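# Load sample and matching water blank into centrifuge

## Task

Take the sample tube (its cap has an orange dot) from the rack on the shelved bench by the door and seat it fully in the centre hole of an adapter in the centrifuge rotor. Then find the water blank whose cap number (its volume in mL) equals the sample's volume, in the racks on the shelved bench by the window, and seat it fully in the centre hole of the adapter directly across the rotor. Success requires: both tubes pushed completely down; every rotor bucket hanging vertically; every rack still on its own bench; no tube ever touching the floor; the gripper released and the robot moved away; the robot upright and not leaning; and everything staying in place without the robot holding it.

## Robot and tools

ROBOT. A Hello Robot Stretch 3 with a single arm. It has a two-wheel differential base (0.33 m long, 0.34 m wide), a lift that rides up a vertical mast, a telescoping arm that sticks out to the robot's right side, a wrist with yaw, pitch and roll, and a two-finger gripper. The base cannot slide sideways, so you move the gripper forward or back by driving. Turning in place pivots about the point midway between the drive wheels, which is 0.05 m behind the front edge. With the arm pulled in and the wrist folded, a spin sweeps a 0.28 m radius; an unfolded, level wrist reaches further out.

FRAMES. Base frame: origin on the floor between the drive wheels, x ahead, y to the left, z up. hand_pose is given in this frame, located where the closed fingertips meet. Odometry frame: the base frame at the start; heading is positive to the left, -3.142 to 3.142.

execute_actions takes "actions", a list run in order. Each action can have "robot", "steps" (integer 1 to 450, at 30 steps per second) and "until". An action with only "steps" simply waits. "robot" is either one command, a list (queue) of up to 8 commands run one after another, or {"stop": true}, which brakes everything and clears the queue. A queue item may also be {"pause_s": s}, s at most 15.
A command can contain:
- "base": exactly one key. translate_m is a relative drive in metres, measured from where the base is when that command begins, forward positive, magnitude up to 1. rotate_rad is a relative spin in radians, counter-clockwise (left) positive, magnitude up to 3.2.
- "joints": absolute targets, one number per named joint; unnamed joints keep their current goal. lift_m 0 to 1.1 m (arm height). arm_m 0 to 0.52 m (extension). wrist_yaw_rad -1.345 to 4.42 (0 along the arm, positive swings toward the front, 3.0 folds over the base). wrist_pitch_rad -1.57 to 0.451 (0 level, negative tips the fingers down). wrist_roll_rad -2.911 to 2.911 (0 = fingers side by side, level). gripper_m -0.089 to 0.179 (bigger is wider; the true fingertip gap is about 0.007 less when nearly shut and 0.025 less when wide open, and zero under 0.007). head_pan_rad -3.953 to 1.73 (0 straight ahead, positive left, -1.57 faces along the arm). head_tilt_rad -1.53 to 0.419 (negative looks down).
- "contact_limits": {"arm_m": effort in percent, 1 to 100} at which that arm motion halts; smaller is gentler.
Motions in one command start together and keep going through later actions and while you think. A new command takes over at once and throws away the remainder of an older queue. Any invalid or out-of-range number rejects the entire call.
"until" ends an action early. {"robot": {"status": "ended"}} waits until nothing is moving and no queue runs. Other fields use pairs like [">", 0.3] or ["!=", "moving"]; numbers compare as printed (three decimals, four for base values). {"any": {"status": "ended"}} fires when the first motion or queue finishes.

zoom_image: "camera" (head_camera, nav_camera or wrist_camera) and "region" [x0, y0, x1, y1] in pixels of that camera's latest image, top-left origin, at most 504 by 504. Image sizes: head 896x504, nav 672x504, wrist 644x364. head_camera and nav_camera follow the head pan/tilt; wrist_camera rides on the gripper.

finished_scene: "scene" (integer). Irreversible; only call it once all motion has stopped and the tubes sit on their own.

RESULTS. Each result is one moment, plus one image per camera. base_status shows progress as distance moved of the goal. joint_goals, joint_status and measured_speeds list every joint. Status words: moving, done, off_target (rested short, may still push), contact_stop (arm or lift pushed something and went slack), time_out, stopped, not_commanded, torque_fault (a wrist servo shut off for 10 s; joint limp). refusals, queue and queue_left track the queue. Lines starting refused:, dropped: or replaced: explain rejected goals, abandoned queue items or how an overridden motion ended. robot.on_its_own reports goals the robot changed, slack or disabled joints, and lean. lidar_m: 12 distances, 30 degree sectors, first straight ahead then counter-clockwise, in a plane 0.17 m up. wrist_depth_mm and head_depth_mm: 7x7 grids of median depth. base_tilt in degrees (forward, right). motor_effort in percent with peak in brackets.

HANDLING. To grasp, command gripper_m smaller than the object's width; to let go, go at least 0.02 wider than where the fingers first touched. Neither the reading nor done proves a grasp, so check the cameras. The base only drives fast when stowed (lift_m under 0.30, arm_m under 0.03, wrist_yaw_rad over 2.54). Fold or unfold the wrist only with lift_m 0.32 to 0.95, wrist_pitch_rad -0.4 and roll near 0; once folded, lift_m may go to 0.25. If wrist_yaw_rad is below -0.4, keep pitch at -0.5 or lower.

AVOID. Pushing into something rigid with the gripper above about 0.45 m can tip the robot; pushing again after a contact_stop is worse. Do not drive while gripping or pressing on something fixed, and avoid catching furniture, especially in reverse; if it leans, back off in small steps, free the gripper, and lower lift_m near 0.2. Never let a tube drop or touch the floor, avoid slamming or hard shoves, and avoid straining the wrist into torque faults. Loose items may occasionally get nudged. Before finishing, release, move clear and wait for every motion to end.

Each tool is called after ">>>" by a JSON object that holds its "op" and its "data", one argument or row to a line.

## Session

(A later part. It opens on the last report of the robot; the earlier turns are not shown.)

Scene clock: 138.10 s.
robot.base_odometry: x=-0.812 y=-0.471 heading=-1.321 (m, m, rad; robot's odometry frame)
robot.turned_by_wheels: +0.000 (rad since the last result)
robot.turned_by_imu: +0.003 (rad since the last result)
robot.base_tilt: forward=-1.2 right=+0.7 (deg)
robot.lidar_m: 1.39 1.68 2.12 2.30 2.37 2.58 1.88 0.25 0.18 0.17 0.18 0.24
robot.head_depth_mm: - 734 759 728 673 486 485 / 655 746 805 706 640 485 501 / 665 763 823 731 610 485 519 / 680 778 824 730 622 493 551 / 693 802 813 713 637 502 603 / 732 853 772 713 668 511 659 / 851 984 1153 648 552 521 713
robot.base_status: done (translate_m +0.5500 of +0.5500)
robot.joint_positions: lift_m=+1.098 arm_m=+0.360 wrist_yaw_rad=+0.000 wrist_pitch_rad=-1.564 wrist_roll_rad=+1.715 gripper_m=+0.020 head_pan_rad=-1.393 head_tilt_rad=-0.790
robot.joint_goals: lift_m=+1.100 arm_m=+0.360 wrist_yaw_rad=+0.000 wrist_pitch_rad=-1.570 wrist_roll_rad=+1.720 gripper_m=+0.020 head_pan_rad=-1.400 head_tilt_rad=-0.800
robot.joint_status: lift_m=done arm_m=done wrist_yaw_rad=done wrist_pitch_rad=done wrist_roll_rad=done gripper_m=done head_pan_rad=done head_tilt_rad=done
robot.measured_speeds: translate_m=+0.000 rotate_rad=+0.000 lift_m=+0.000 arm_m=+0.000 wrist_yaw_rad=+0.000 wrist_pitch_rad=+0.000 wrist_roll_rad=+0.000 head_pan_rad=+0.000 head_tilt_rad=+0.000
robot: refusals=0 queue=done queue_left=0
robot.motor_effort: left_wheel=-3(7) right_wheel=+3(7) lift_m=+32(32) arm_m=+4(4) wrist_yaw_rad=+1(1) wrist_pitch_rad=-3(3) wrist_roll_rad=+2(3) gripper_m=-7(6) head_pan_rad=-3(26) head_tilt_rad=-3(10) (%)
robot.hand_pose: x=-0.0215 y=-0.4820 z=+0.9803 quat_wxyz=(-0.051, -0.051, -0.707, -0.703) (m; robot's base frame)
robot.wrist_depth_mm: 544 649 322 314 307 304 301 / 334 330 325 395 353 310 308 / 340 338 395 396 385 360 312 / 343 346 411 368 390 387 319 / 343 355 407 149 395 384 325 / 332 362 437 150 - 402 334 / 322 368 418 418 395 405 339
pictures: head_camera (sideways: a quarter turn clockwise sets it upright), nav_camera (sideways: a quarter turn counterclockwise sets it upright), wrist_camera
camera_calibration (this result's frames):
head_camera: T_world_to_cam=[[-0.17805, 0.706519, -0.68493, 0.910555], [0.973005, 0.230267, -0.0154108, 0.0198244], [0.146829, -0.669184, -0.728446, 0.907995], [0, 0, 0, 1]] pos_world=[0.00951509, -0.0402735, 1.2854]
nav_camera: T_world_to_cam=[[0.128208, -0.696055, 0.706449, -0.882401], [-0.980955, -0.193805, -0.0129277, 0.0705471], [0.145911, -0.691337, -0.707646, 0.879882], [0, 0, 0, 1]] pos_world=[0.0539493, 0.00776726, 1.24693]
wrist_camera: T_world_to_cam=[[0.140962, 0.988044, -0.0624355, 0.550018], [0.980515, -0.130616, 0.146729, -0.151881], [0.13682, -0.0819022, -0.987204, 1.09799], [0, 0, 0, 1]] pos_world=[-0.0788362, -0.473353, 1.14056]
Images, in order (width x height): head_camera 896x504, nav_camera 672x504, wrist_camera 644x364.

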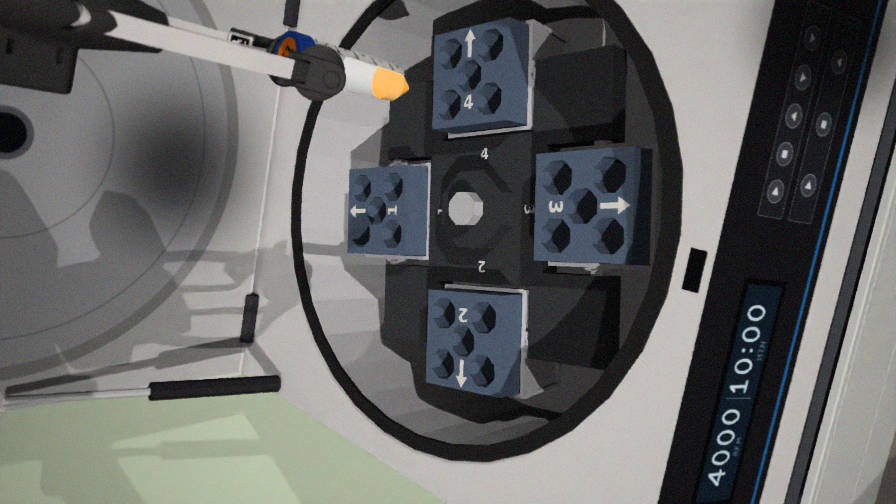

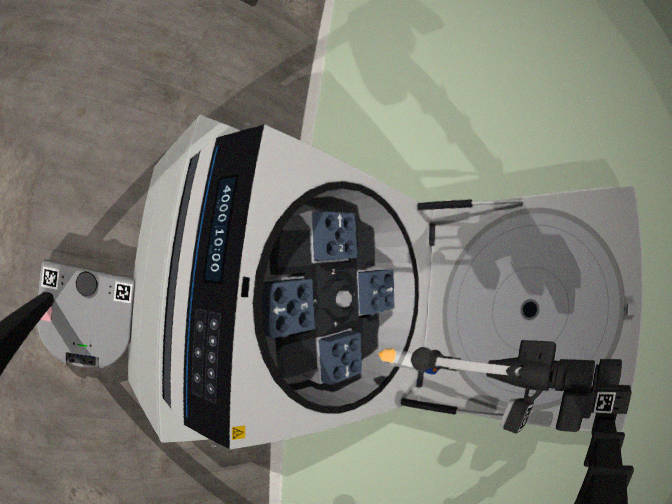

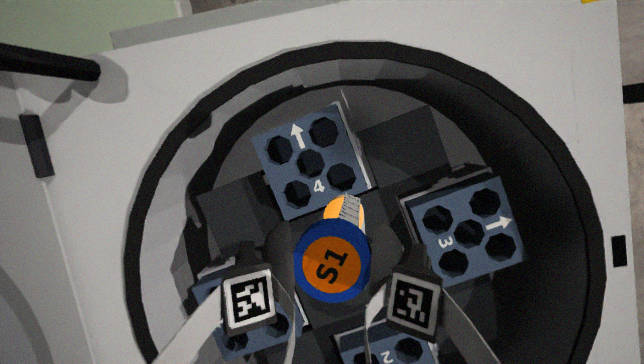

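>>> {"op": "execute_actions", "data": {
  "actions": [
    {"robot":[{"joints":{"arm_m":0.392},"base":{"translate_m":-0.025}},{"joints":{"lift_m":1.0,"head_pan_rad":-1.7}}],"steps":450,"until":{"robot":{"status":"ended"}}}
  ]
}}

Scene clock: 147.07 s.
robot.base_odometry: x=-0.819 y=-0.447 heading=-1.320 (m, m, rad; robot's odometry frame)
robot.turned_by_wheels: +0.000 (rad since the last result)
robot.turned_by_imu: +0.001 (rad since the last result)
robot.base_tilt: forward=-1.3 right=+0.8 (deg)
robot.lidar_m: 1.42 2.04 2.14 2.29 2.37 2.55 1.85 0.25 0.18 0.17 0.18 0.24
robot.head_depth_mm: - 940 1083 1322 1467 513 675 / 793 915 1050 679 555 499 584 / 703 805 778 717 553 494 566 / - - 797 695 639 494 548 / 657 781 824 721 621 490 532 / 651 751 811 727 613 486 523 / 650 745 797 725 623 481 518
robot.base_status: done (translate_m -0.0250 of -0.0250)
robot.joint_positions: lift_m=+1.001 arm_m=+0.392 wrist_yaw_rad=+0.000 wrist_pitch_rad=-1.564 wrist_roll_rad=+1.715 gripper_m=+0.020 head_pan_rad=-1.693 head_tilt_rad=-0.790
robot.joint_goals: lift_m=+1.000 arm_m=+0.392 wrist_yaw_rad=+0.000 wrist_pitch_rad=-1.570 wrist_roll_rad=+1.720 gripper_m=+0.020 head_pan_rad=-1.700 head_tilt_rad=-0.800
robot.joint_status: lift_m=done arm_m=done wrist_yaw_rad=done wrist_pitch_rad=done wrist_roll_rad=done gripper_m=done head_pan_rad=done head_tilt_rad=done
robot.measured_speeds: translate_m=+0.000 rotate_rad=+0.000 lift_m=+0.000 arm_m=+0.000 wrist_yaw_rad=+0.000 wrist_pitch_rad=+0.000 wrist_roll_rad=+0.000 head_pan_rad=+0.000 head_tilt_rad=+0.000
robot: refusals=0 queue=done queue_left=0
robot.motor_effort: left_wheel=-2(6) right_wheel=+3(6) lift_m=+11(35) arm_m=+3(5) wrist_yaw_rad=+0(0) wrist_pitch_rad=-2(2) wrist_roll_rad=+2(2) gripper_m=-6(6) head_pan_rad=-5(25) head_tilt_rad=-4(3) (%)
robot.hand_pose: x=-0.0215 y=-0.5140 z=+0.8829 quat_wxyz=(-0.051, -0.051, -0.707, -0.703) (m; robot's base frame)
robot.wrist_depth_mm: 484 475 226 221 217 215 212 / 234 233 229 236 297 239 214 / 241 236 257 403 396 324 247 / 245 243 402 275 291 292 304 / 252 252 312 149 300 292 287 / 257 285 394 149 - 285 278 / 263 284 299 314 289 294 280
pictures: head_camera (sideways: a quarter turn clockwise sets it upright), nav_camera (sideways: a quarter turn counterclockwise sets it upright), wrist_camera
camera_calibration (this result's frames):
head_camera: T_world_to_cam=[[0.0384195, 0.727595, -0.68493, 0.909234], [0.997622, -0.0671849, -0.0154108, 0.0196742], [-0.0572297, -0.682709, -0.728446, 0.909239], [0, 0, 0, 1]] pos_world=[-0.00252421, -0.0394872, 1.2854]
nav_camera: T_world_to_cam=[[-0.0829524, -0.702886, 0.706449, -0.881113], [-0.994455, 0.104369, -0.0129277, 0.0706295], [-0.0646448, -0.703604, -0.707646, 0.881167], [0, 0, 0, 1]] pos_world=[0.0541101, -0.00670203, 1.24693]
wrist_camera: T_world_to_cam=[[0.140962, 0.988044, -0.0624355, 0.575553], [0.980515, -0.130616, 0.146729, -0.141762], [0.13682, -0.0819022, -0.987204, 0.999157], [0, 0, 0, 1]] pos_world=[-0.0788362, -0.505355, 1.04311]
Images, in order (width x height): head_camera 896x504, nav_camera 672x504, wrist_camera 644x364.

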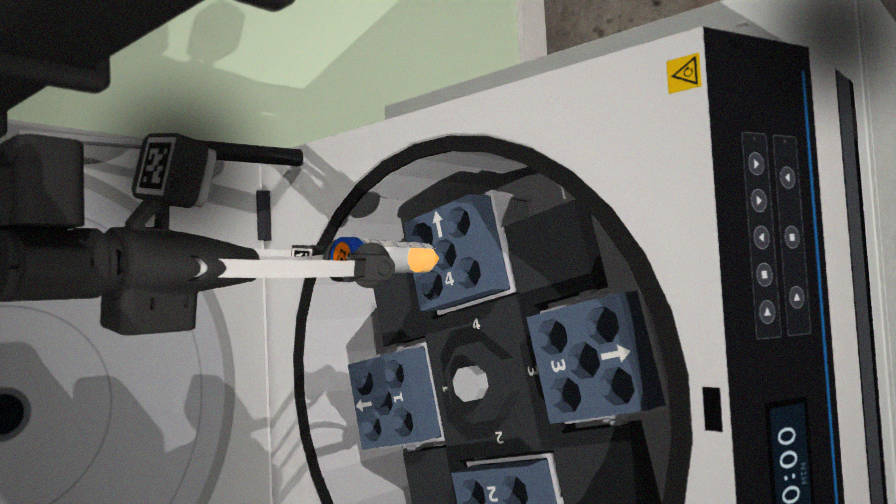

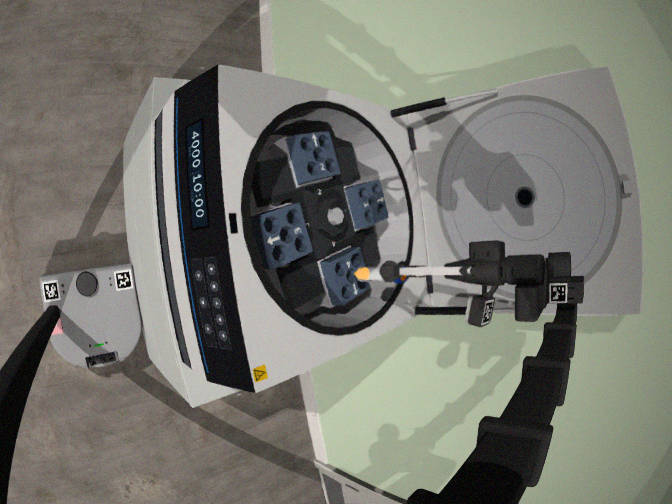

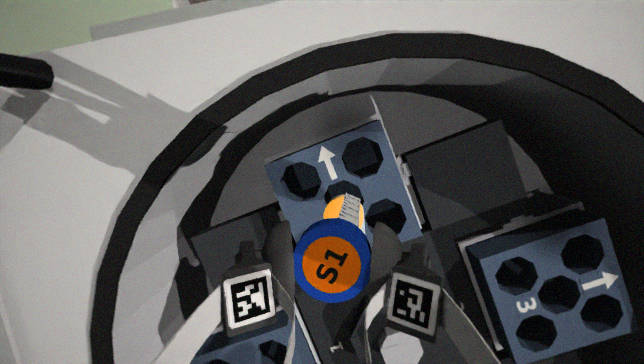

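>>> {"op": "execute_actions", "data": {
  "actions": [
    {"robot":{"joints":{"lift_m":0.94}},"steps":450,"until":{"robot":{"status":"ended"}}}
  ]
}}

Scene clock: 150.37 s.
robot.base_odometry: x=-0.819 y=-0.447 heading=-1.320 (m, m, rad; robot's odometry frame)
robot.turned_by_wheels: +0.000 (rad since the last result)
robot.turned_by_imu: +0.001 (rad since the last result)
robot.base_tilt: forward=-1.3 right=+0.6 (deg)
robot.lidar_m: 1.42 2.03 2.14 2.30 2.36 2.55 1.85 0.25 0.18 0.17 0.18 0.24
robot.head_depth_mm: 786 - - 1363 1475 512 674 / - 909 1067 682 555 499 585 / - 773 761 717 554 494 565 / - - 803 695 639 493 548 / 659 745 822 721 616 491 532 / 654 755 809 726 614 486 523 / 650 750 799 725 625 482 518
robot.base_status: done (translate_m -0.0250 of -0.0250)
robot.joint_positions: lift_m=+0.941 arm_m=+0.392 wrist_yaw_rad=+0.000 wrist_pitch_rad=-1.565 wrist_roll_rad=+1.715 gripper_m=+0.020 head_pan_rad=-1.693 head_tilt_rad=-0.790
robot.joint_goals: lift_m=+0.940 arm_m=+0.392 wrist_yaw_rad=+0.000 wrist_pitch_rad=-1.570 wrist_roll_rad=+1.720 gripper_m=+0.020 head_pan_rad=-1.700 head_tilt_rad=-0.800
robot.joint_status: lift_m=done arm_m=done wrist_yaw_rad=done wrist_pitch_rad=done wrist_roll_rad=done gripper_m=done head_pan_rad=done head_tilt_rad=done
robot.measured_speeds: translate_m=+0.000 rotate_rad=+0.000 lift_m=+0.000 arm_m=+0.000 wrist_yaw_rad=+0.000 wrist_pitch_rad=+0.000 wrist_roll_rad=+0.000 head_pan_rad=+0.000 head_tilt_rad=+0.000
robot: refusals=0 queue=done queue_left=0
robot.motor_effort: left_wheel=-2(2) right_wheel=+3(3) lift_m=+11(10) arm_m=+5(5) wrist_yaw_rad=+0(0) wrist_pitch_rad=-2(2) wrist_roll_rad=+2(2) gripper_m=-6(6) head_pan_rad=-4(4) head_tilt_rad=-3(3) (%)
robot.hand_pose: x=-0.0215 y=-0.5138 z=+0.8229 quat_wxyz=(-0.051, -0.051, -0.707, -0.703) (m; robot's base frame)
robot.wrist_depth_mm: 172 170 167 162 159 157 155 / 176 173 169 237 298 240 186 / 179 175 259 341 343 230 248 / 182 202 329 211 232 230 292 / 186 252 251 148 236 235 233 / 191 254 253 149 - 239 211 / 204 286 259 254 230 244 218
pictures: head_camera (sideways: a quarter turn clockwise sets it upright), nav_camera (sideways: a quarter turn counterclockwise sets it upright), wrist_camera
camera_calibration (this result's frames):
head_camera: T_world_to_cam=[[0.0384279, 0.727595, -0.68493, 0.909234], [0.997621, -0.0671964, -0.0154108, 0.0196742], [-0.0572376, -0.682708, -0.728446, 0.909239], [0, 0, 0, 1]] pos_world=[-0.00252467, -0.0394871, 1.2854]
nav_camera: T_world_to_cam=[[-0.0829606, -0.702885, 0.706449, -0.881113], [-0.994453, 0.104381, -0.0129277, 0.0706295], [-0.0646529, -0.703603, -0.707646, 0.881167], [0, 0, 0, 1]] pos_world=[0.0541101, -0.00670258, 1.24693]
wrist_camera: T_world_to_cam=[[0.140961, 0.988087, -0.0617514, 0.571096], [0.980515, -0.130716, 0.146639, -0.13292], [0.13682, -0.0812185, -0.987261, 0.94039], [0, 0, 0, 1]] pos_world=[-0.0788362, -0.505291, 0.983167]
Images, in order (width x height): head_camera 896x504, nav_camera 672x504, wrist_camera 644x364.

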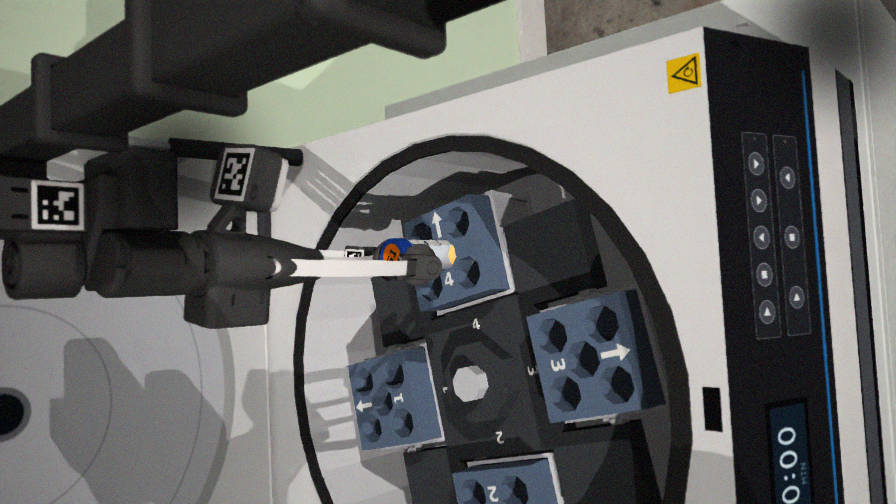

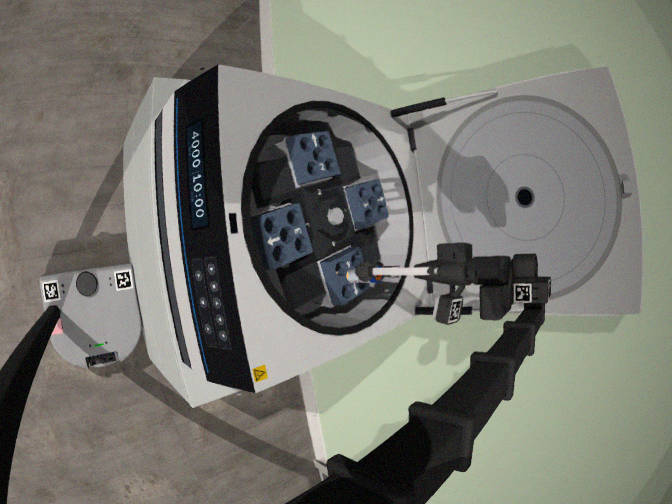

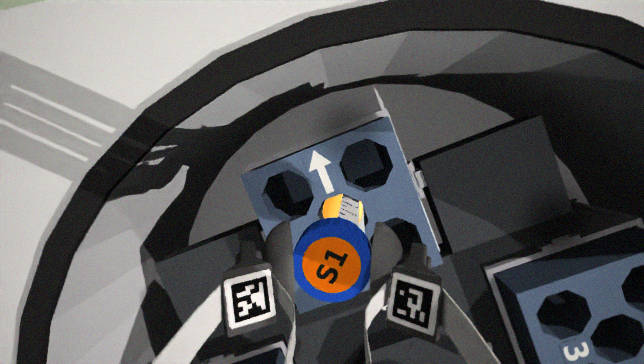

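In. Lower, release, lift.

>>> {"op": "execute_actions", "data": {
  "actions": [
    {"robot":{"joints":{"lift_m":0.905}},"steps":450,"until":{"robot":{"status":"ended"}}},
    {"robot":[{"joints":{"lift_m":0.91,"gripper_m":0.07}},{"joints":{"lift_m":1.02}}],"steps":450,"until":{"robot":{"status":"ended"}}}
  ]
}}

Scene clock: 156.27 s.
robot.base_odometry: x=-0.819 y=-0.447 heading=-1.321 (m, m, rad; robot's odometry frame)
robot.turned_by_wheels: +0.000 (rad since the last result)
robot.turned_by_imu: +0.001 (rad since the last result)
robot.base_tilt: forward=-1.2 right=+0.7 (deg)
robot.lidar_m: 1.42 2.03 2.14 2.30 2.37 2.55 1.85 0.25 0.18 0.17 0.18 0.24
robot.head_depth_mm: 828 920 1088 1315 1476 513 675 / 795 913 1052 679 554 500 584 / 680 788 776 719 556 494 565 / - 789 800 693 639 492 549 / 647 773 823 726 611 489 533 / 654 755 812 726 613 485 524 / 651 746 796 727 624 483 518
robot.base_status: done (translate_m -0.0250 of -0.0250)
robot.joint_positions: lift_m=+1.019 arm_m=+0.392 wrist_yaw_rad=+0.000 wrist_pitch_rad=-1.565 wrist_roll_rad=+1.715 gripper_m=+0.070 head_pan_rad=-1.693 head_tilt_rad=-0.790
robot.joint_goals: lift_m=+1.020 arm_m=+0.392 wrist_yaw_rad=+0.000 wrist_pitch_rad=-1.570 wrist_roll_rad=+1.720 gripper_m=+0.070 head_pan_rad=-1.700 head_tilt_rad=-0.800
robot.joint_status: lift_m=done arm_m=done wrist_yaw_rad=done wrist_pitch_rad=done wrist_roll_rad=done gripper_m=done head_pan_rad=done head_tilt_rad=done
robot.measured_speeds: translate_m=+0.000 rotate_rad=+0.000 lift_m=+0.000 arm_m=+0.000 wrist_yaw_rad=+0.000 wrist_pitch_rad=+0.000 wrist_roll_rad=+0.000 head_pan_rad=+0.000 head_tilt_rad=+0.000
robot: refusals=0 queue=done queue_left=0
robot.motor_effort: left_wheel=-2(2) right_wheel=+3(4) lift_m=+32(31) arm_m=+4(4) wrist_yaw_rad=+0(0) wrist_pitch_rad=-2(3) wrist_roll_rad=+2(2) gripper_m=+0(79) head_pan_rad=-4(3) head_tilt_rad=-4(3) (%)
robot.hand_pose: x=-0.0215 y=-0.5138 z=+0.9018 quat_wxyz=(-0.051, -0.051, -0.707, -0.703) (m; robot's base frame)
robot.wrist_depth_mm: 496 498 245 240 234 232 229 / 253 253 247 244 298 236 233 / 259 258 257 416 416 333 247 / 266 262 398 289 309 311 301 / 274 270 336 301 319 298 304 / 279 280 - 330 315 296 302 / 284 281 326 333 314 326 330
pictures: head_camera (sideways: a quarter turn clockwise sets it upright), nav_camera (sideways: a quarter turn counterclockwise sets it upright), wrist_camera
replaced: robot.lift_m: its motion had ended contact_stop
camera_calibration (this result's frames):
head_camera: T_world_to_cam=[[0.0384675, 0.727593, -0.68493, 0.909234], [0.997617, -0.0672508, -0.0154108, 0.0196742], [-0.0572748, -0.682705, -0.728446, 0.909239], [0, 0, 0, 1]] pos_world=[-0.00252682, -0.0394867, 1.2854]
nav_camera: T_world_to_cam=[[-0.0829988, -0.702881, 0.706449, -0.881113], [-0.994448, 0.104435, -0.0129277, 0.0706294], [-0.0646912, -0.703599, -0.707646, 0.881167], [0, 0, 0, 1]] pos_world=[0.0541097, -0.0067052, 1.24693]
wrist_camera: T_world_to_cam=[[0.140962, 0.988098, -0.0615839, 0.5758], [0.980515, -0.130742, 0.146617, -0.144473], [0.13682, -0.0810513, -0.987275, 1.01833], [0, 0, 0, 1]] pos_world=[-0.0788362, -0.505299, 1.06201]
Images, in order (width x height): head_camera 896x504, nav_camera 672x504, wrist_camera 644x364.

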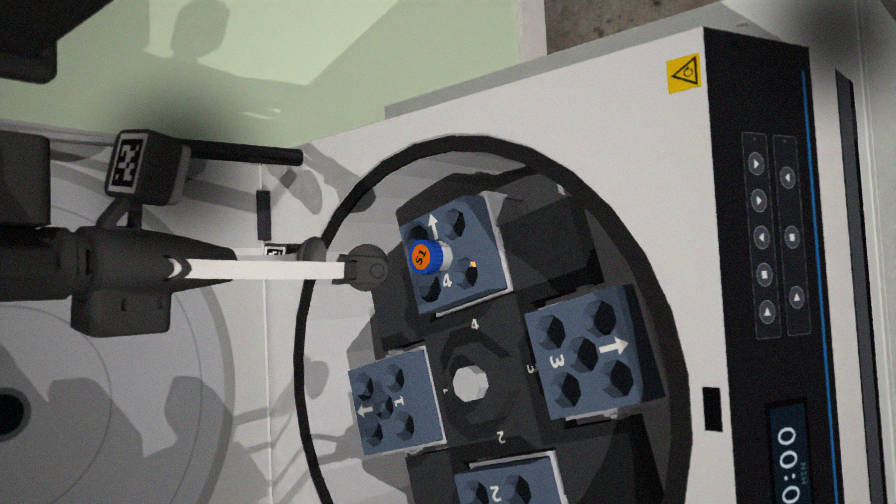

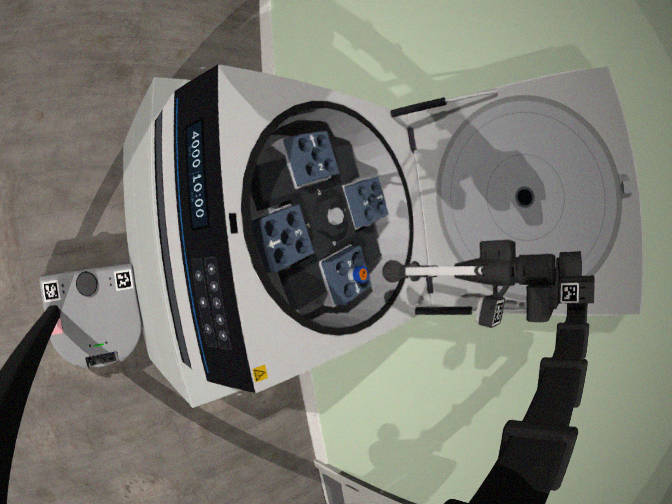

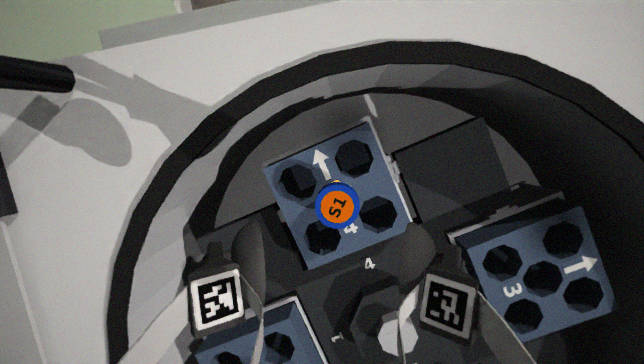

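>>> {"op": "execute_actions", "data": {
  "actions": [
    {"robot":[{"joints":{"lift_m":1.1}},{"joints":{"arm_m":0.0,"head_pan_rad":0.3,"head_tilt_rad":-0.35},"base":{"translate_m":0.65}}],"steps":450,"until":{"robot":{"status":"ended"}}}
  ]
}}

Scene clock: 170.23 s.
robot.base_odometry: x=-0.658 y=-1.077 heading=-1.321 (m, m, rad; robot's odometry frame)
robot.turned_by_wheels: -0.001 (rad since the last result)
robot.turned_by_imu: -1.424 (rad since the last result)
robot.base_tilt: forward=-1.2 right=+0.7 (deg)
robot.lidar_m: - - 1.31 1.06 1.84 1.99 2.40 2.61 2.24 0.18 0.15 -
robot.head_depth_mm: 634 673 711 758 811 874 848 / 662 703 749 800 856 927 988 / 695 737 789 844 909 980 1079 / 727 774 828 892 963 1052 1151 / 764 816 877 950 1036 1127 1249 / 804 859 934 1011 1107 1222 1332 / 847 914 991 1086 1192 1324 1398
robot.base_status: off_target (translate_m +0.6499 of +0.6500)
robot.joint_positions: lift_m=+1.098 arm_m=+0.000 wrist_yaw_rad=+0.000 wrist_pitch_rad=-1.565 wrist_roll_rad=+1.715 gripper_m=+0.070 head_pan_rad=+0.293 head_tilt_rad=-0.358
robot.joint_goals: lift_m=+1.100 arm_m=+0.000 wrist_yaw_rad=+0.000 wrist_pitch_rad=-1.570 wrist_roll_rad=+1.720 gripper_m=+0.070 head_pan_rad=+0.300 head_tilt_rad=-0.350
robot.joint_status: lift_m=done arm_m=done wrist_yaw_rad=done wrist_pitch_rad=done wrist_roll_rad=done gripper_m=done head_pan_rad=done head_tilt_rad=done
robot.measured_speeds: translate_m=+0.000 rotate_rad=+0.000 lift_m=+0.000 arm_m=+0.000 wrist_yaw_rad=+0.000 wrist_pitch_rad=+0.000 wrist_roll_rad=+0.000 head_pan_rad=+0.000 head_tilt_rad=+0.000
robot: refusals=0 queue=done queue_left=0
robot.on_its_own: right_wheel is at rest, and its effort (+34) is outside its rest range (-18 to +18)
robot.motor_effort: left_wheel=+1(18) right_wheel=+34(74) lift_m=+31(30) arm_m=-4(4) wrist_yaw_rad=+0(0) wrist_pitch_rad=-2(2) wrist_roll_rad=+2(2) gripper_m=+0(0) head_pan_rad=+3(36) head_tilt_rad=+2(19) (%)
robot.hand_pose: x=-0.0215 y=-0.1224 z=+0.9804 quat_wxyz=(-0.051, -0.051, -0.707, -0.703) (m; robot's base frame)
robot.wrist_depth_mm: - - - - - - - / - - - - - - - / - - - - - - - / - - - 936 923 - - / 624 524 573 507 586 - - / 409 403 - 390 387 - - / 373 370 363 357 350 - -
pictures: head_camera (sideways: a quarter turn clockwise sets it upright), nav_camera (sideways: a quarter turn counterclockwise sets it upright), wrist_camera
camera_calibration (this result's frames):
head_camera: T_world_to_cam=[[-0.342314, -0.155991, -0.926546, 1.22657], [-0.329872, 0.943303, -0.0369409, 0.0558167], [0.879776, 0.292996, -0.374363, 0.442861], [0, 0, 0, 1]] pos_world=[0.0486671, 0.00892642, 1.30433]
nav_camera: T_world_to_cam=[[0.330713, 0.103177, 0.938074, -1.18566], [0.30923, -0.950977, -0.00442092, 0.051607], [0.891631, 0.291543, -0.346406, 0.40534], [0, 0, 0, 1]] pos_world=[0.0147403, 0.0532361, 1.25287]
wrist_camera: T_world_to_cam=[[0.14087, 0.988111, -0.0615839, 0.193883], [0.980527, -0.130651, 0.146617, -0.104809], [0.136828, -0.0810385, -0.987275, 1.12766], [0, 0, 0, 1]] pos_world=[-0.0788391, -0.113887, 1.14062]
Images, in order (width x height): head_camera 896x504, nav_camera 672x504, wrist_camera 644x364.

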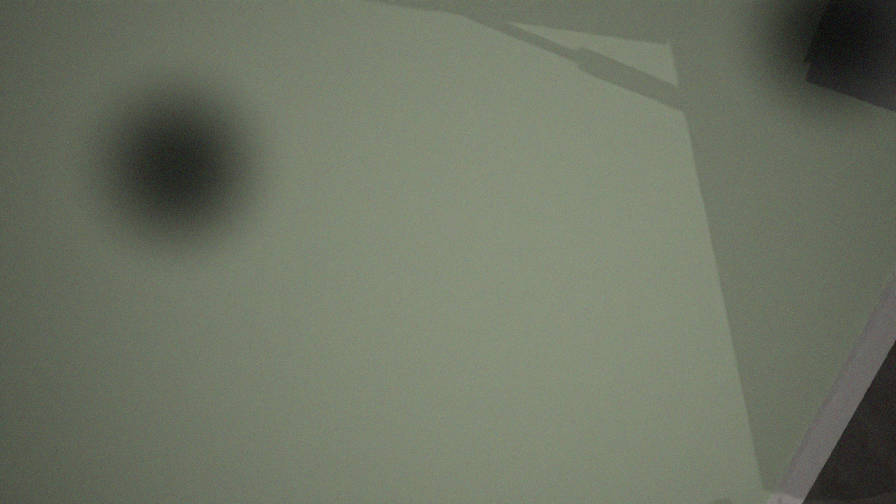

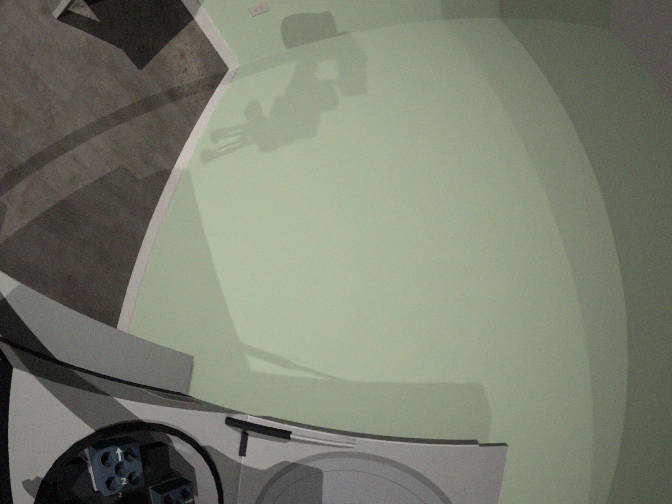

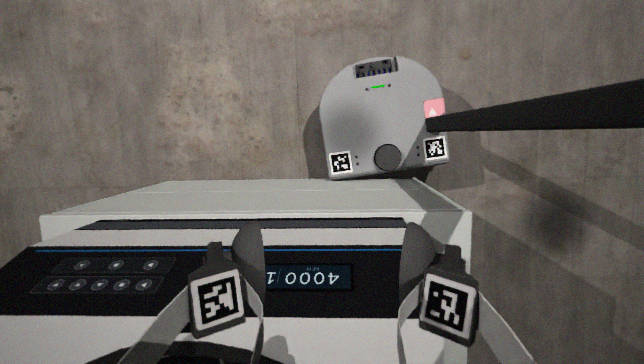

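>>> {"op": "execute_actions", "data": {
  "actions": [
    {"robot":{"base":{"translate_m":-0.35},"joints":{"head_pan_rad":0,"head_tilt_rad":-0.7}},"steps":450,"until":{"robot":{"status":"ended"}}}
  ]
}}

Scene clock: 178.37 s.
robot.base_odometry: x=-0.745 y=-0.738 heading=-1.320 (m, m, rad; robot's odometry frame)
robot.turned_by_wheels: +0.001 (rad since the last result)
robot.turned_by_imu: +0.002 (rad since the last result)
robot.base_tilt: forward=-1.1 right=+0.6 (deg)
robot.lidar_m: 0.42 1.23 1.86 1.08 1.73 2.67 2.05 2.22 2.68 2.14 0.53 0.42
robot.head_depth_mm: 825 929 966 804 633 693 869 / 885 958 929 724 641 720 922 / 971 1094 1235 1045 662 765 968 / 991 1111 1280 1432 919 817 1024 / 1010 1147 1308 1542 1602 1335 1176 / 1027 1174 1351 1590 1609 1364 1200 / 1053 1205 1378 1633 1591 1359 1190
robot.base_status: done (translate_m -0.3500 of -0.3500)
robot.joint_positions: lift_m=+1.098 arm_m=+0.000 wrist_yaw_rad=+0.000 wrist_pitch_rad=-1.565 wrist_roll_rad=+1.715 gripper_m=+0.070 head_pan_rad=+0.007 head_tilt_rad=-0.691
robot.joint_goals: lift_m=+1.100 arm_m=+0.000 wrist_yaw_rad=+0.000 wrist_pitch_rad=-1.570 wrist_roll_rad=+1.720 gripper_m=+0.070 head_pan_rad=+0.000 head_tilt_rad=-0.700
robot.joint_status: lift_m=done arm_m=done wrist_yaw_rad=done wrist_pitch_rad=done wrist_roll_rad=done gripper_m=done head_pan_rad=done head_tilt_rad=done
robot.measured_speeds: translate_m=+0.000 rotate_rad=+0.000 lift_m=+0.000 arm_m=+0.000 wrist_yaw_rad=+0.000 wrist_pitch_rad=+0.000 wrist_roll_rad=+0.000 head_pan_rad=+0.000 head_tilt_rad=+0.000
robot: refusals=0 queue=done queue_left=0
robot.motor_effort: left_wheel=+1(5) right_wheel=+0(35) lift_m=+31(32) arm_m=-4(3) wrist_yaw_rad=+0(0) wrist_pitch_rad=-2(2) wrist_roll_rad=+2(2) gripper_m=+0(0) head_pan_rad=-3(25) head_tilt_rad=-2(18) (%)
robot.hand_pose: x=-0.0215 y=-0.1224 z=+0.9804 quat_wxyz=(-0.051, -0.051, -0.707, -0.703) (m; robot's base frame)
robot.wrist_depth_mm: - - - - - - - / - - - - - - - / - - - - - - - / - - - - - - - / - - - - - - - / - - - - - - - / - - 803 835 786 - -
pictures: head_camera (sideways: a quarter turn clockwise sets it upright), nav_camera (sideways: a quarter turn counterclockwise sets it upright), wrist_camera
camera_calibration (this result's frames):
head_camera: T_world_to_cam=[[-0.655376, -0.0551148, -0.753289, 1.00255], [-0.0600926, 0.997977, -0.0207359, 0.0330613], [0.752908, 0.0316773, -0.657363, 0.811844], [0, 0, 0, 1]] pos_world=[0.0477934, -0.0034558, 1.28957]
nav_camera: T_world_to_cam=[[0.63458, 0.0077556, 0.772818, -0.971991], [0.0257874, -0.999605, -0.0111431, 0.0620842], [0.772427, 0.0270002, -0.634529, 0.780957], [0, 0, 0, 1]] pos_world=[0.011973, 0.0485121, 1.2474]
wrist_camera: T_world_to_cam=[[0.14087, 0.988111, -0.061584, 0.193883], [0.980527, -0.130651, 0.146617, -0.104809], [0.136828, -0.0810387, -0.987275, 1.12766], [0, 0, 0, 1]] pos_world=[-0.0788391, -0.113888, 1.14062]
Images, in order (width x height): head_camera 896x504, nav_camera 672x504, wrist_camera 644x364.

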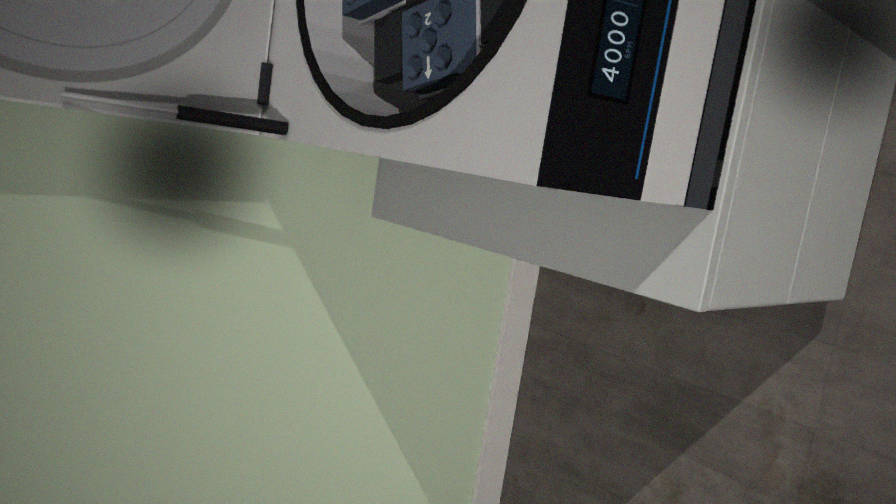

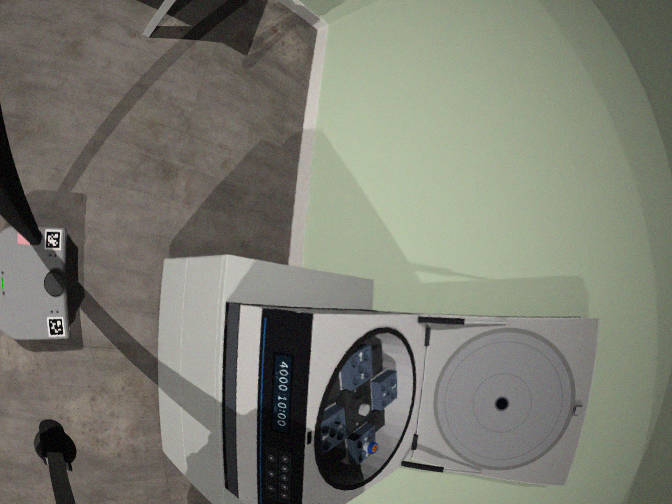

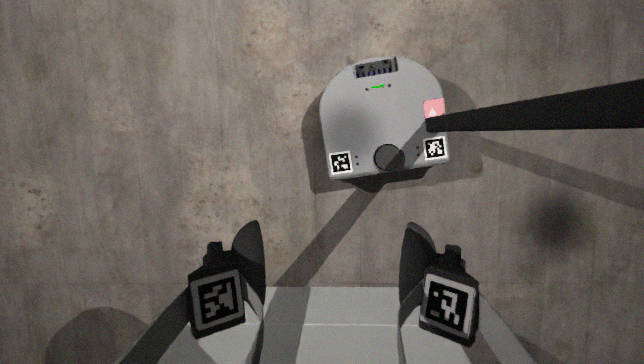

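>>> {"op": "execute_actions", "data": {
  "actions": [
    {"robot":[{"base":{"translate_m":-0.15}},{"base":{"rotate_rad":2.99},"joints":{"head_pan_rad":-1.2,"head_tilt_rad":-0.45}}],"steps":450,"until":{"robot":{"status":"ended"}}}
  ]
}}

Scene clock: 189.50 s.
robot.base_odometry: x=-0.782 y=-0.592 heading=+1.670 (m, m, rad; robot's odometry frame)
robot.turned_by_wheels: +2.990 (rad since the last result)
robot.turned_by_imu: +3.012 (rad since the last result)
robot.base_tilt: forward=-1.2 right=+0.7 (deg)
robot.lidar_m: 1.90 1.97 2.59 2.11 0.82 0.59 0.57 0.59 1.78 1.12 1.56 1.64
robot.head_depth_mm: 1562 1693 1736 1205 1995 1687 - / 1601 1737 1712 1257 1930 1648 1396 / 1689 1828 1717 1318 2049 1639 1356 / 1756 1909 1694 1584 1967 1622 1354 / 1808 2024 1479 2340 2023 1605 1347 / 1863 2103 1658 2473 2017 1601 1338 / 2009 2225 1643 2616 1925 1611 1340
robot.base_status: done (rotate_rad +2.9899 of +2.9900)
robot.joint_positions: lift_m=+1.098 arm_m=+0.000 wrist_yaw_rad=+0.000 wrist_pitch_rad=-1.565 wrist_roll_rad=+1.715 gripper_m=+0.070 head_pan_rad=-1.193 head_tilt_rad=-0.458
robot.joint_goals: lift_m=+1.100 arm_m=+0.000 wrist_yaw_rad=+0.000 wrist_pitch_rad=-1.570 wrist_roll_rad=+1.720 gripper_m=+0.070 head_pan_rad=-1.200 head_tilt_rad=-0.450
robot.joint_status: lift_m=done arm_m=done wrist_yaw_rad=done wrist_pitch_rad=done wrist_roll_rad=done gripper_m=done head_pan_rad=done head_tilt_rad=done
robot.measured_speeds: translate_m=+0.000 rotate_rad=+0.000 lift_m=+0.000 arm_m=+0.000 wrist_yaw_rad=+0.000 wrist_pitch_rad=+0.000 wrist_roll_rad=+0.000 head_pan_rad=+0.000 head_tilt_rad=+0.000
robot: refusals=0 queue=done queue_left=0
robot.motor_effort: left_wheel=-2(6) right_wheel=+3(8) lift_m=+32(31) arm_m=-4(2) wrist_yaw_rad=+0(0) wrist_pitch_rad=-2(2) wrist_roll_rad=+2(2) gripper_m=+0(0) head_pan_rad=-4(36) head_tilt_rad=+3(15) (%)
robot.hand_pose: x=-0.0215 y=-0.1224 z=+0.9804 quat_wxyz=(-0.051, -0.051, -0.707, -0.703) (m; robot's base frame)
robot.wrist_depth_mm: - - - - - - - / - - - - - - - / - - - - - - - / - - - - - - - / - - - - - - - / - - - - - - - / - - - - - - -
pictures: head_camera (sideways: a quarter turn clockwise sets it upright), nav_camera (sideways: a quarter turn counterclockwise sets it upright), wrist_camera
camera_calibration (this result's frames):
head_camera: T_world_to_cam=[[-0.217981, 0.412559, -0.884465, 1.17091], [0.910739, 0.411708, -0.0324155, 0.0423529], [0.350768, -0.812583, -0.465478, 0.564656], [0, 0, 0, 1]] pos_world=[0.0186017, -0.0416781, 1.29984]
nav_camera: T_world_to_cam=[[0.164851, -0.406665, 0.898581, -1.13311], [-0.921622, -0.388035, -0.00653221, 0.0618632], [0.351337, -0.827075, -0.43876, 0.528818], [0, 0, 0, 1]] pos_world=[0.0580156, 0.000581085, 1.25062]
wrist_camera: T_world_to_cam=[[0.14087, 0.988111, -0.0615838, 0.1939], [0.980527, -0.130651, 0.146617, -0.104811], [0.136828, -0.0810384, -0.987275, 1.12766], [0, 0, 0, 1]] pos_world=[-0.0788391, -0.113904, 1.14062]
Images, in order (width x height): head_camera 896x504, nav_camera 672x504, wrist_camera 644x364.

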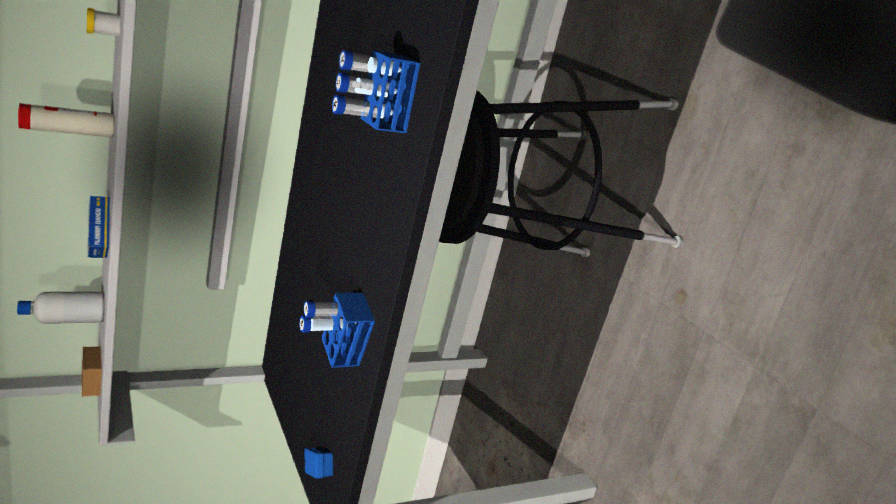

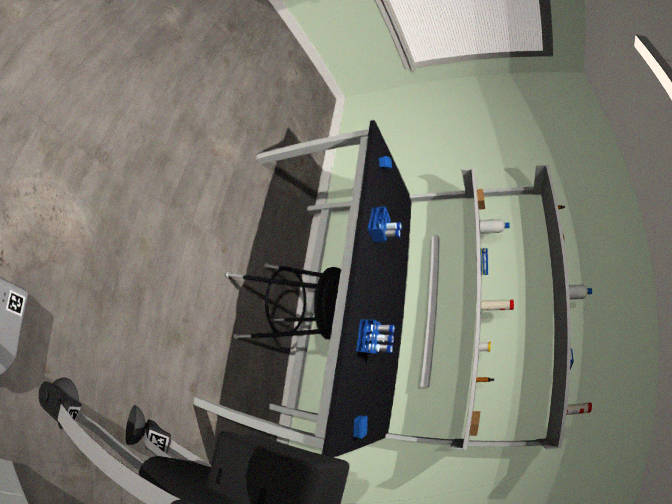

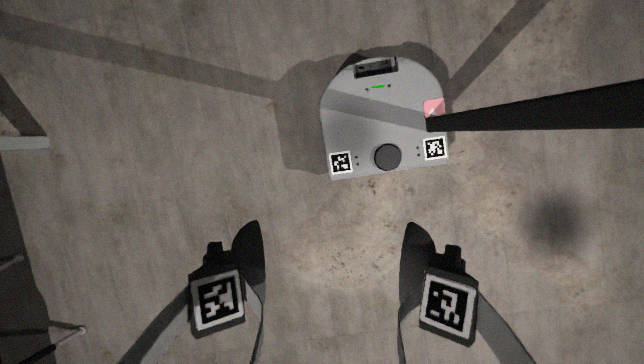

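>>> {"op": "zoom_image", "data": {
  "camera": "head_camera",
  "region": [290, 20, 450, 140]
}}

>>> {"op": "zoom_image", "data": {
  "camera": "head_camera",
  "region": [270, 270, 410, 380]
}}

Region (290, 20, 450, 140) of head_camera's 896x504 image, scaled by 3.150, with more detail than that image has; it fills the top 378 rows of this view, and the rest is white.

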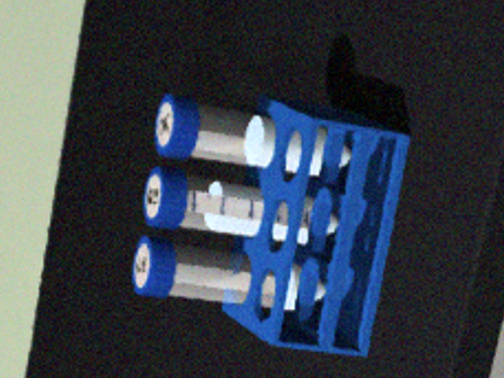

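Region (270, 270, 410, 380) of head_camera's 896x504 image, scaled by 3.600, with more detail than that image has; it fills the top 396 rows of this view, and the rest is white.

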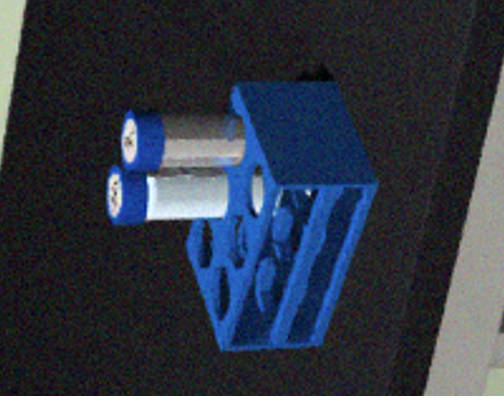

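>>> {"op": "execute_actions", "data": {
  "actions": [
    {"robot":[{"base":{"rotate_rad":-0.964}},{"base":{"translate_m":0.877}},{"base":{"rotate_rad":0.964},"joints":{"head_pan_rad":-1.9,"head_tilt_rad":-0.75}}],"steps":450,"until":{"robot":{"status":"ended"}}},
    {"robot":{"joints":{"wrist_roll_rad":0,"arm_m":0.45,"head_pan_rad":-1.3}},"steps":450,"until":{"robot":{"status":"ended"}}}
  ]
}}

Scene clock: 219.10 s.
robot.base_odometry: x=-0.114 y=-0.024 heading=+1.669 (m, m, rad; robot's odometry frame)
robot.turned_by_wheels: +0.000 (rad since the last result)
robot.turned_by_imu: +0.003 (rad since the last result)
robot.base_tilt: forward=-1.3 right=+0.7 (deg)
robot.lidar_m: 2.01 1.59 1.97 3.50 1.52 1.21 1.77 0.79 0.66 0.45 1.07 0.80
robot.head_depth_mm: 953 1078 906 751 631 1266 1159 / 981 1093 919 748 631 1273 1177 / 1007 1124 917 747 630 1314 1179 / 1033 1138 912 681 643 1340 1179 / 1089 1179 908 676 657 1336 1179 / 1135 1178 911 722 669 1334 1171 / 1151 1176 909 740 1476 1329 1173
robot.base_status: done (rotate_rad +0.9639 of +0.9640)
robot.joint_positions: lift_m=+1.098 arm_m=+0.450 wrist_yaw_rad=+0.000 wrist_pitch_rad=-1.565 wrist_roll_rad=+0.006 gripper_m=+0.070 head_pan_rad=-1.307 head_tilt_rad=-0.741
robot.joint_goals: lift_m=+1.100 arm_m=+0.450 wrist_yaw_rad=+0.000 wrist_pitch_rad=-1.570 wrist_roll_rad=+0.000 gripper_m=+0.070 head_pan_rad=-1.300 head_tilt_rad=-0.750
robot.joint_status: lift_m=done arm_m=done wrist_yaw_rad=done wrist_pitch_rad=done wrist_roll_rad=done gripper_m=done head_pan_rad=done head_tilt_rad=done
robot.measured_speeds: translate_m=+0.000 rotate_rad=+0.000 lift_m=+0.000 arm_m=+0.000 wrist_yaw_rad=+0.000 wrist_pitch_rad=+0.000 wrist_roll_rad=+0.000 head_pan_rad=+0.000 head_tilt_rad=+0.000
robot: refusals=0 queue=done queue_left=0
robot.motor_effort: left_wheel=-2(7) right_wheel=+3(7) lift_m=+31(31) arm_m=+3(3) wrist_yaw_rad=+0(0) wrist_pitch_rad=-3(2) wrist_roll_rad=-2(3) gripper_m=+1(0) head_pan_rad=+1(35) head_tilt_rad=-3(17) (%)
robot.hand_pose: x=-0.0216 y=-0.5720 z=+0.9804 quat_wxyz=(+0.500, +0.497, -0.503, -0.500) (m; robot's base frame)
robot.wrist_depth_mm: 369 368 364 356 355 349 346 / 375 370 365 364 358 356 352 / 384 380 377 369 366 363 358 / 386 385 381 380 377 370 367 / 397 391 390 387 381 373 342 / 341 347 - 391 388 353 266 / 284 348 408 399 396 388 388
pictures: head_camera (sideways: a quarter turn clockwise sets it upright), nav_camera (sideways: a quarter turn counterclockwise sets it upright), wrist_camera
camera_calibration (this result's frames):
head_camera: T_world_to_cam=[[-0.229195, 0.65507, -0.719968, 0.956527], [0.949772, 0.312418, -0.0180938, 0.0234602], [0.213078, -0.687952, -0.693772, 0.862494], [0, 0, 0, 1]] pos_world=[0.0131703, -0.0405666, 1.28747]
nav_camera: T_world_to_cam=[[0.178366, -0.647935, 0.740517, -0.927108], [-0.960456, -0.27817, -0.0120506, 0.069281], [0.213798, -0.709085, -0.671929, 0.833013], [0, 0, 0, 1]] pos_world=[0.0538092, 0.00924359, 1.2471]
wrist_camera: T_world_to_cam=[[-0.998449, 0.00377725, -0.0555479, 0.0445991], [-0.00413117, 0.98992, 0.141571, 0.461207], [0.0555227, 0.14158, -0.988368, 1.2179], [0, 0, 0, 1]] pos_world=[-0.0211855, -0.629156, 1.14091]
Images, in order (width x height): head_camera 896x504, nav_camera 672x504, wrist_camera 644x364.

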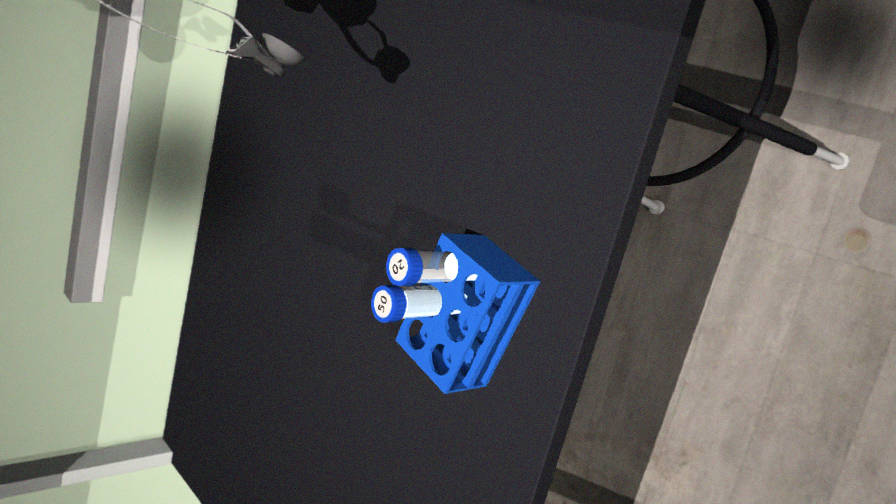

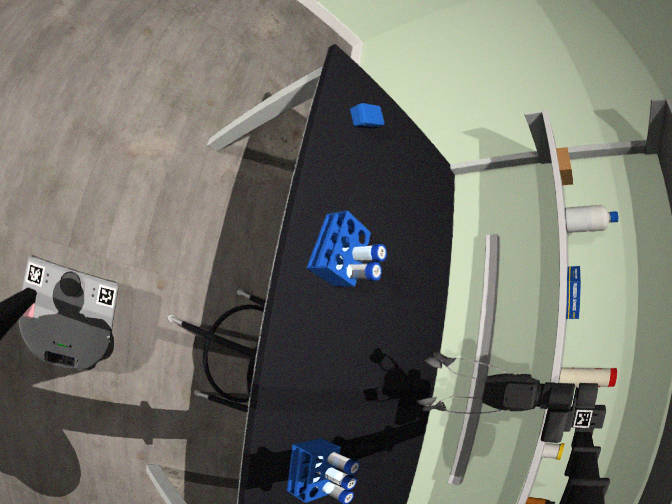

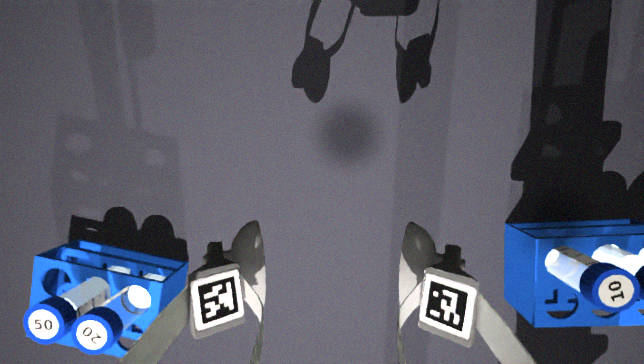

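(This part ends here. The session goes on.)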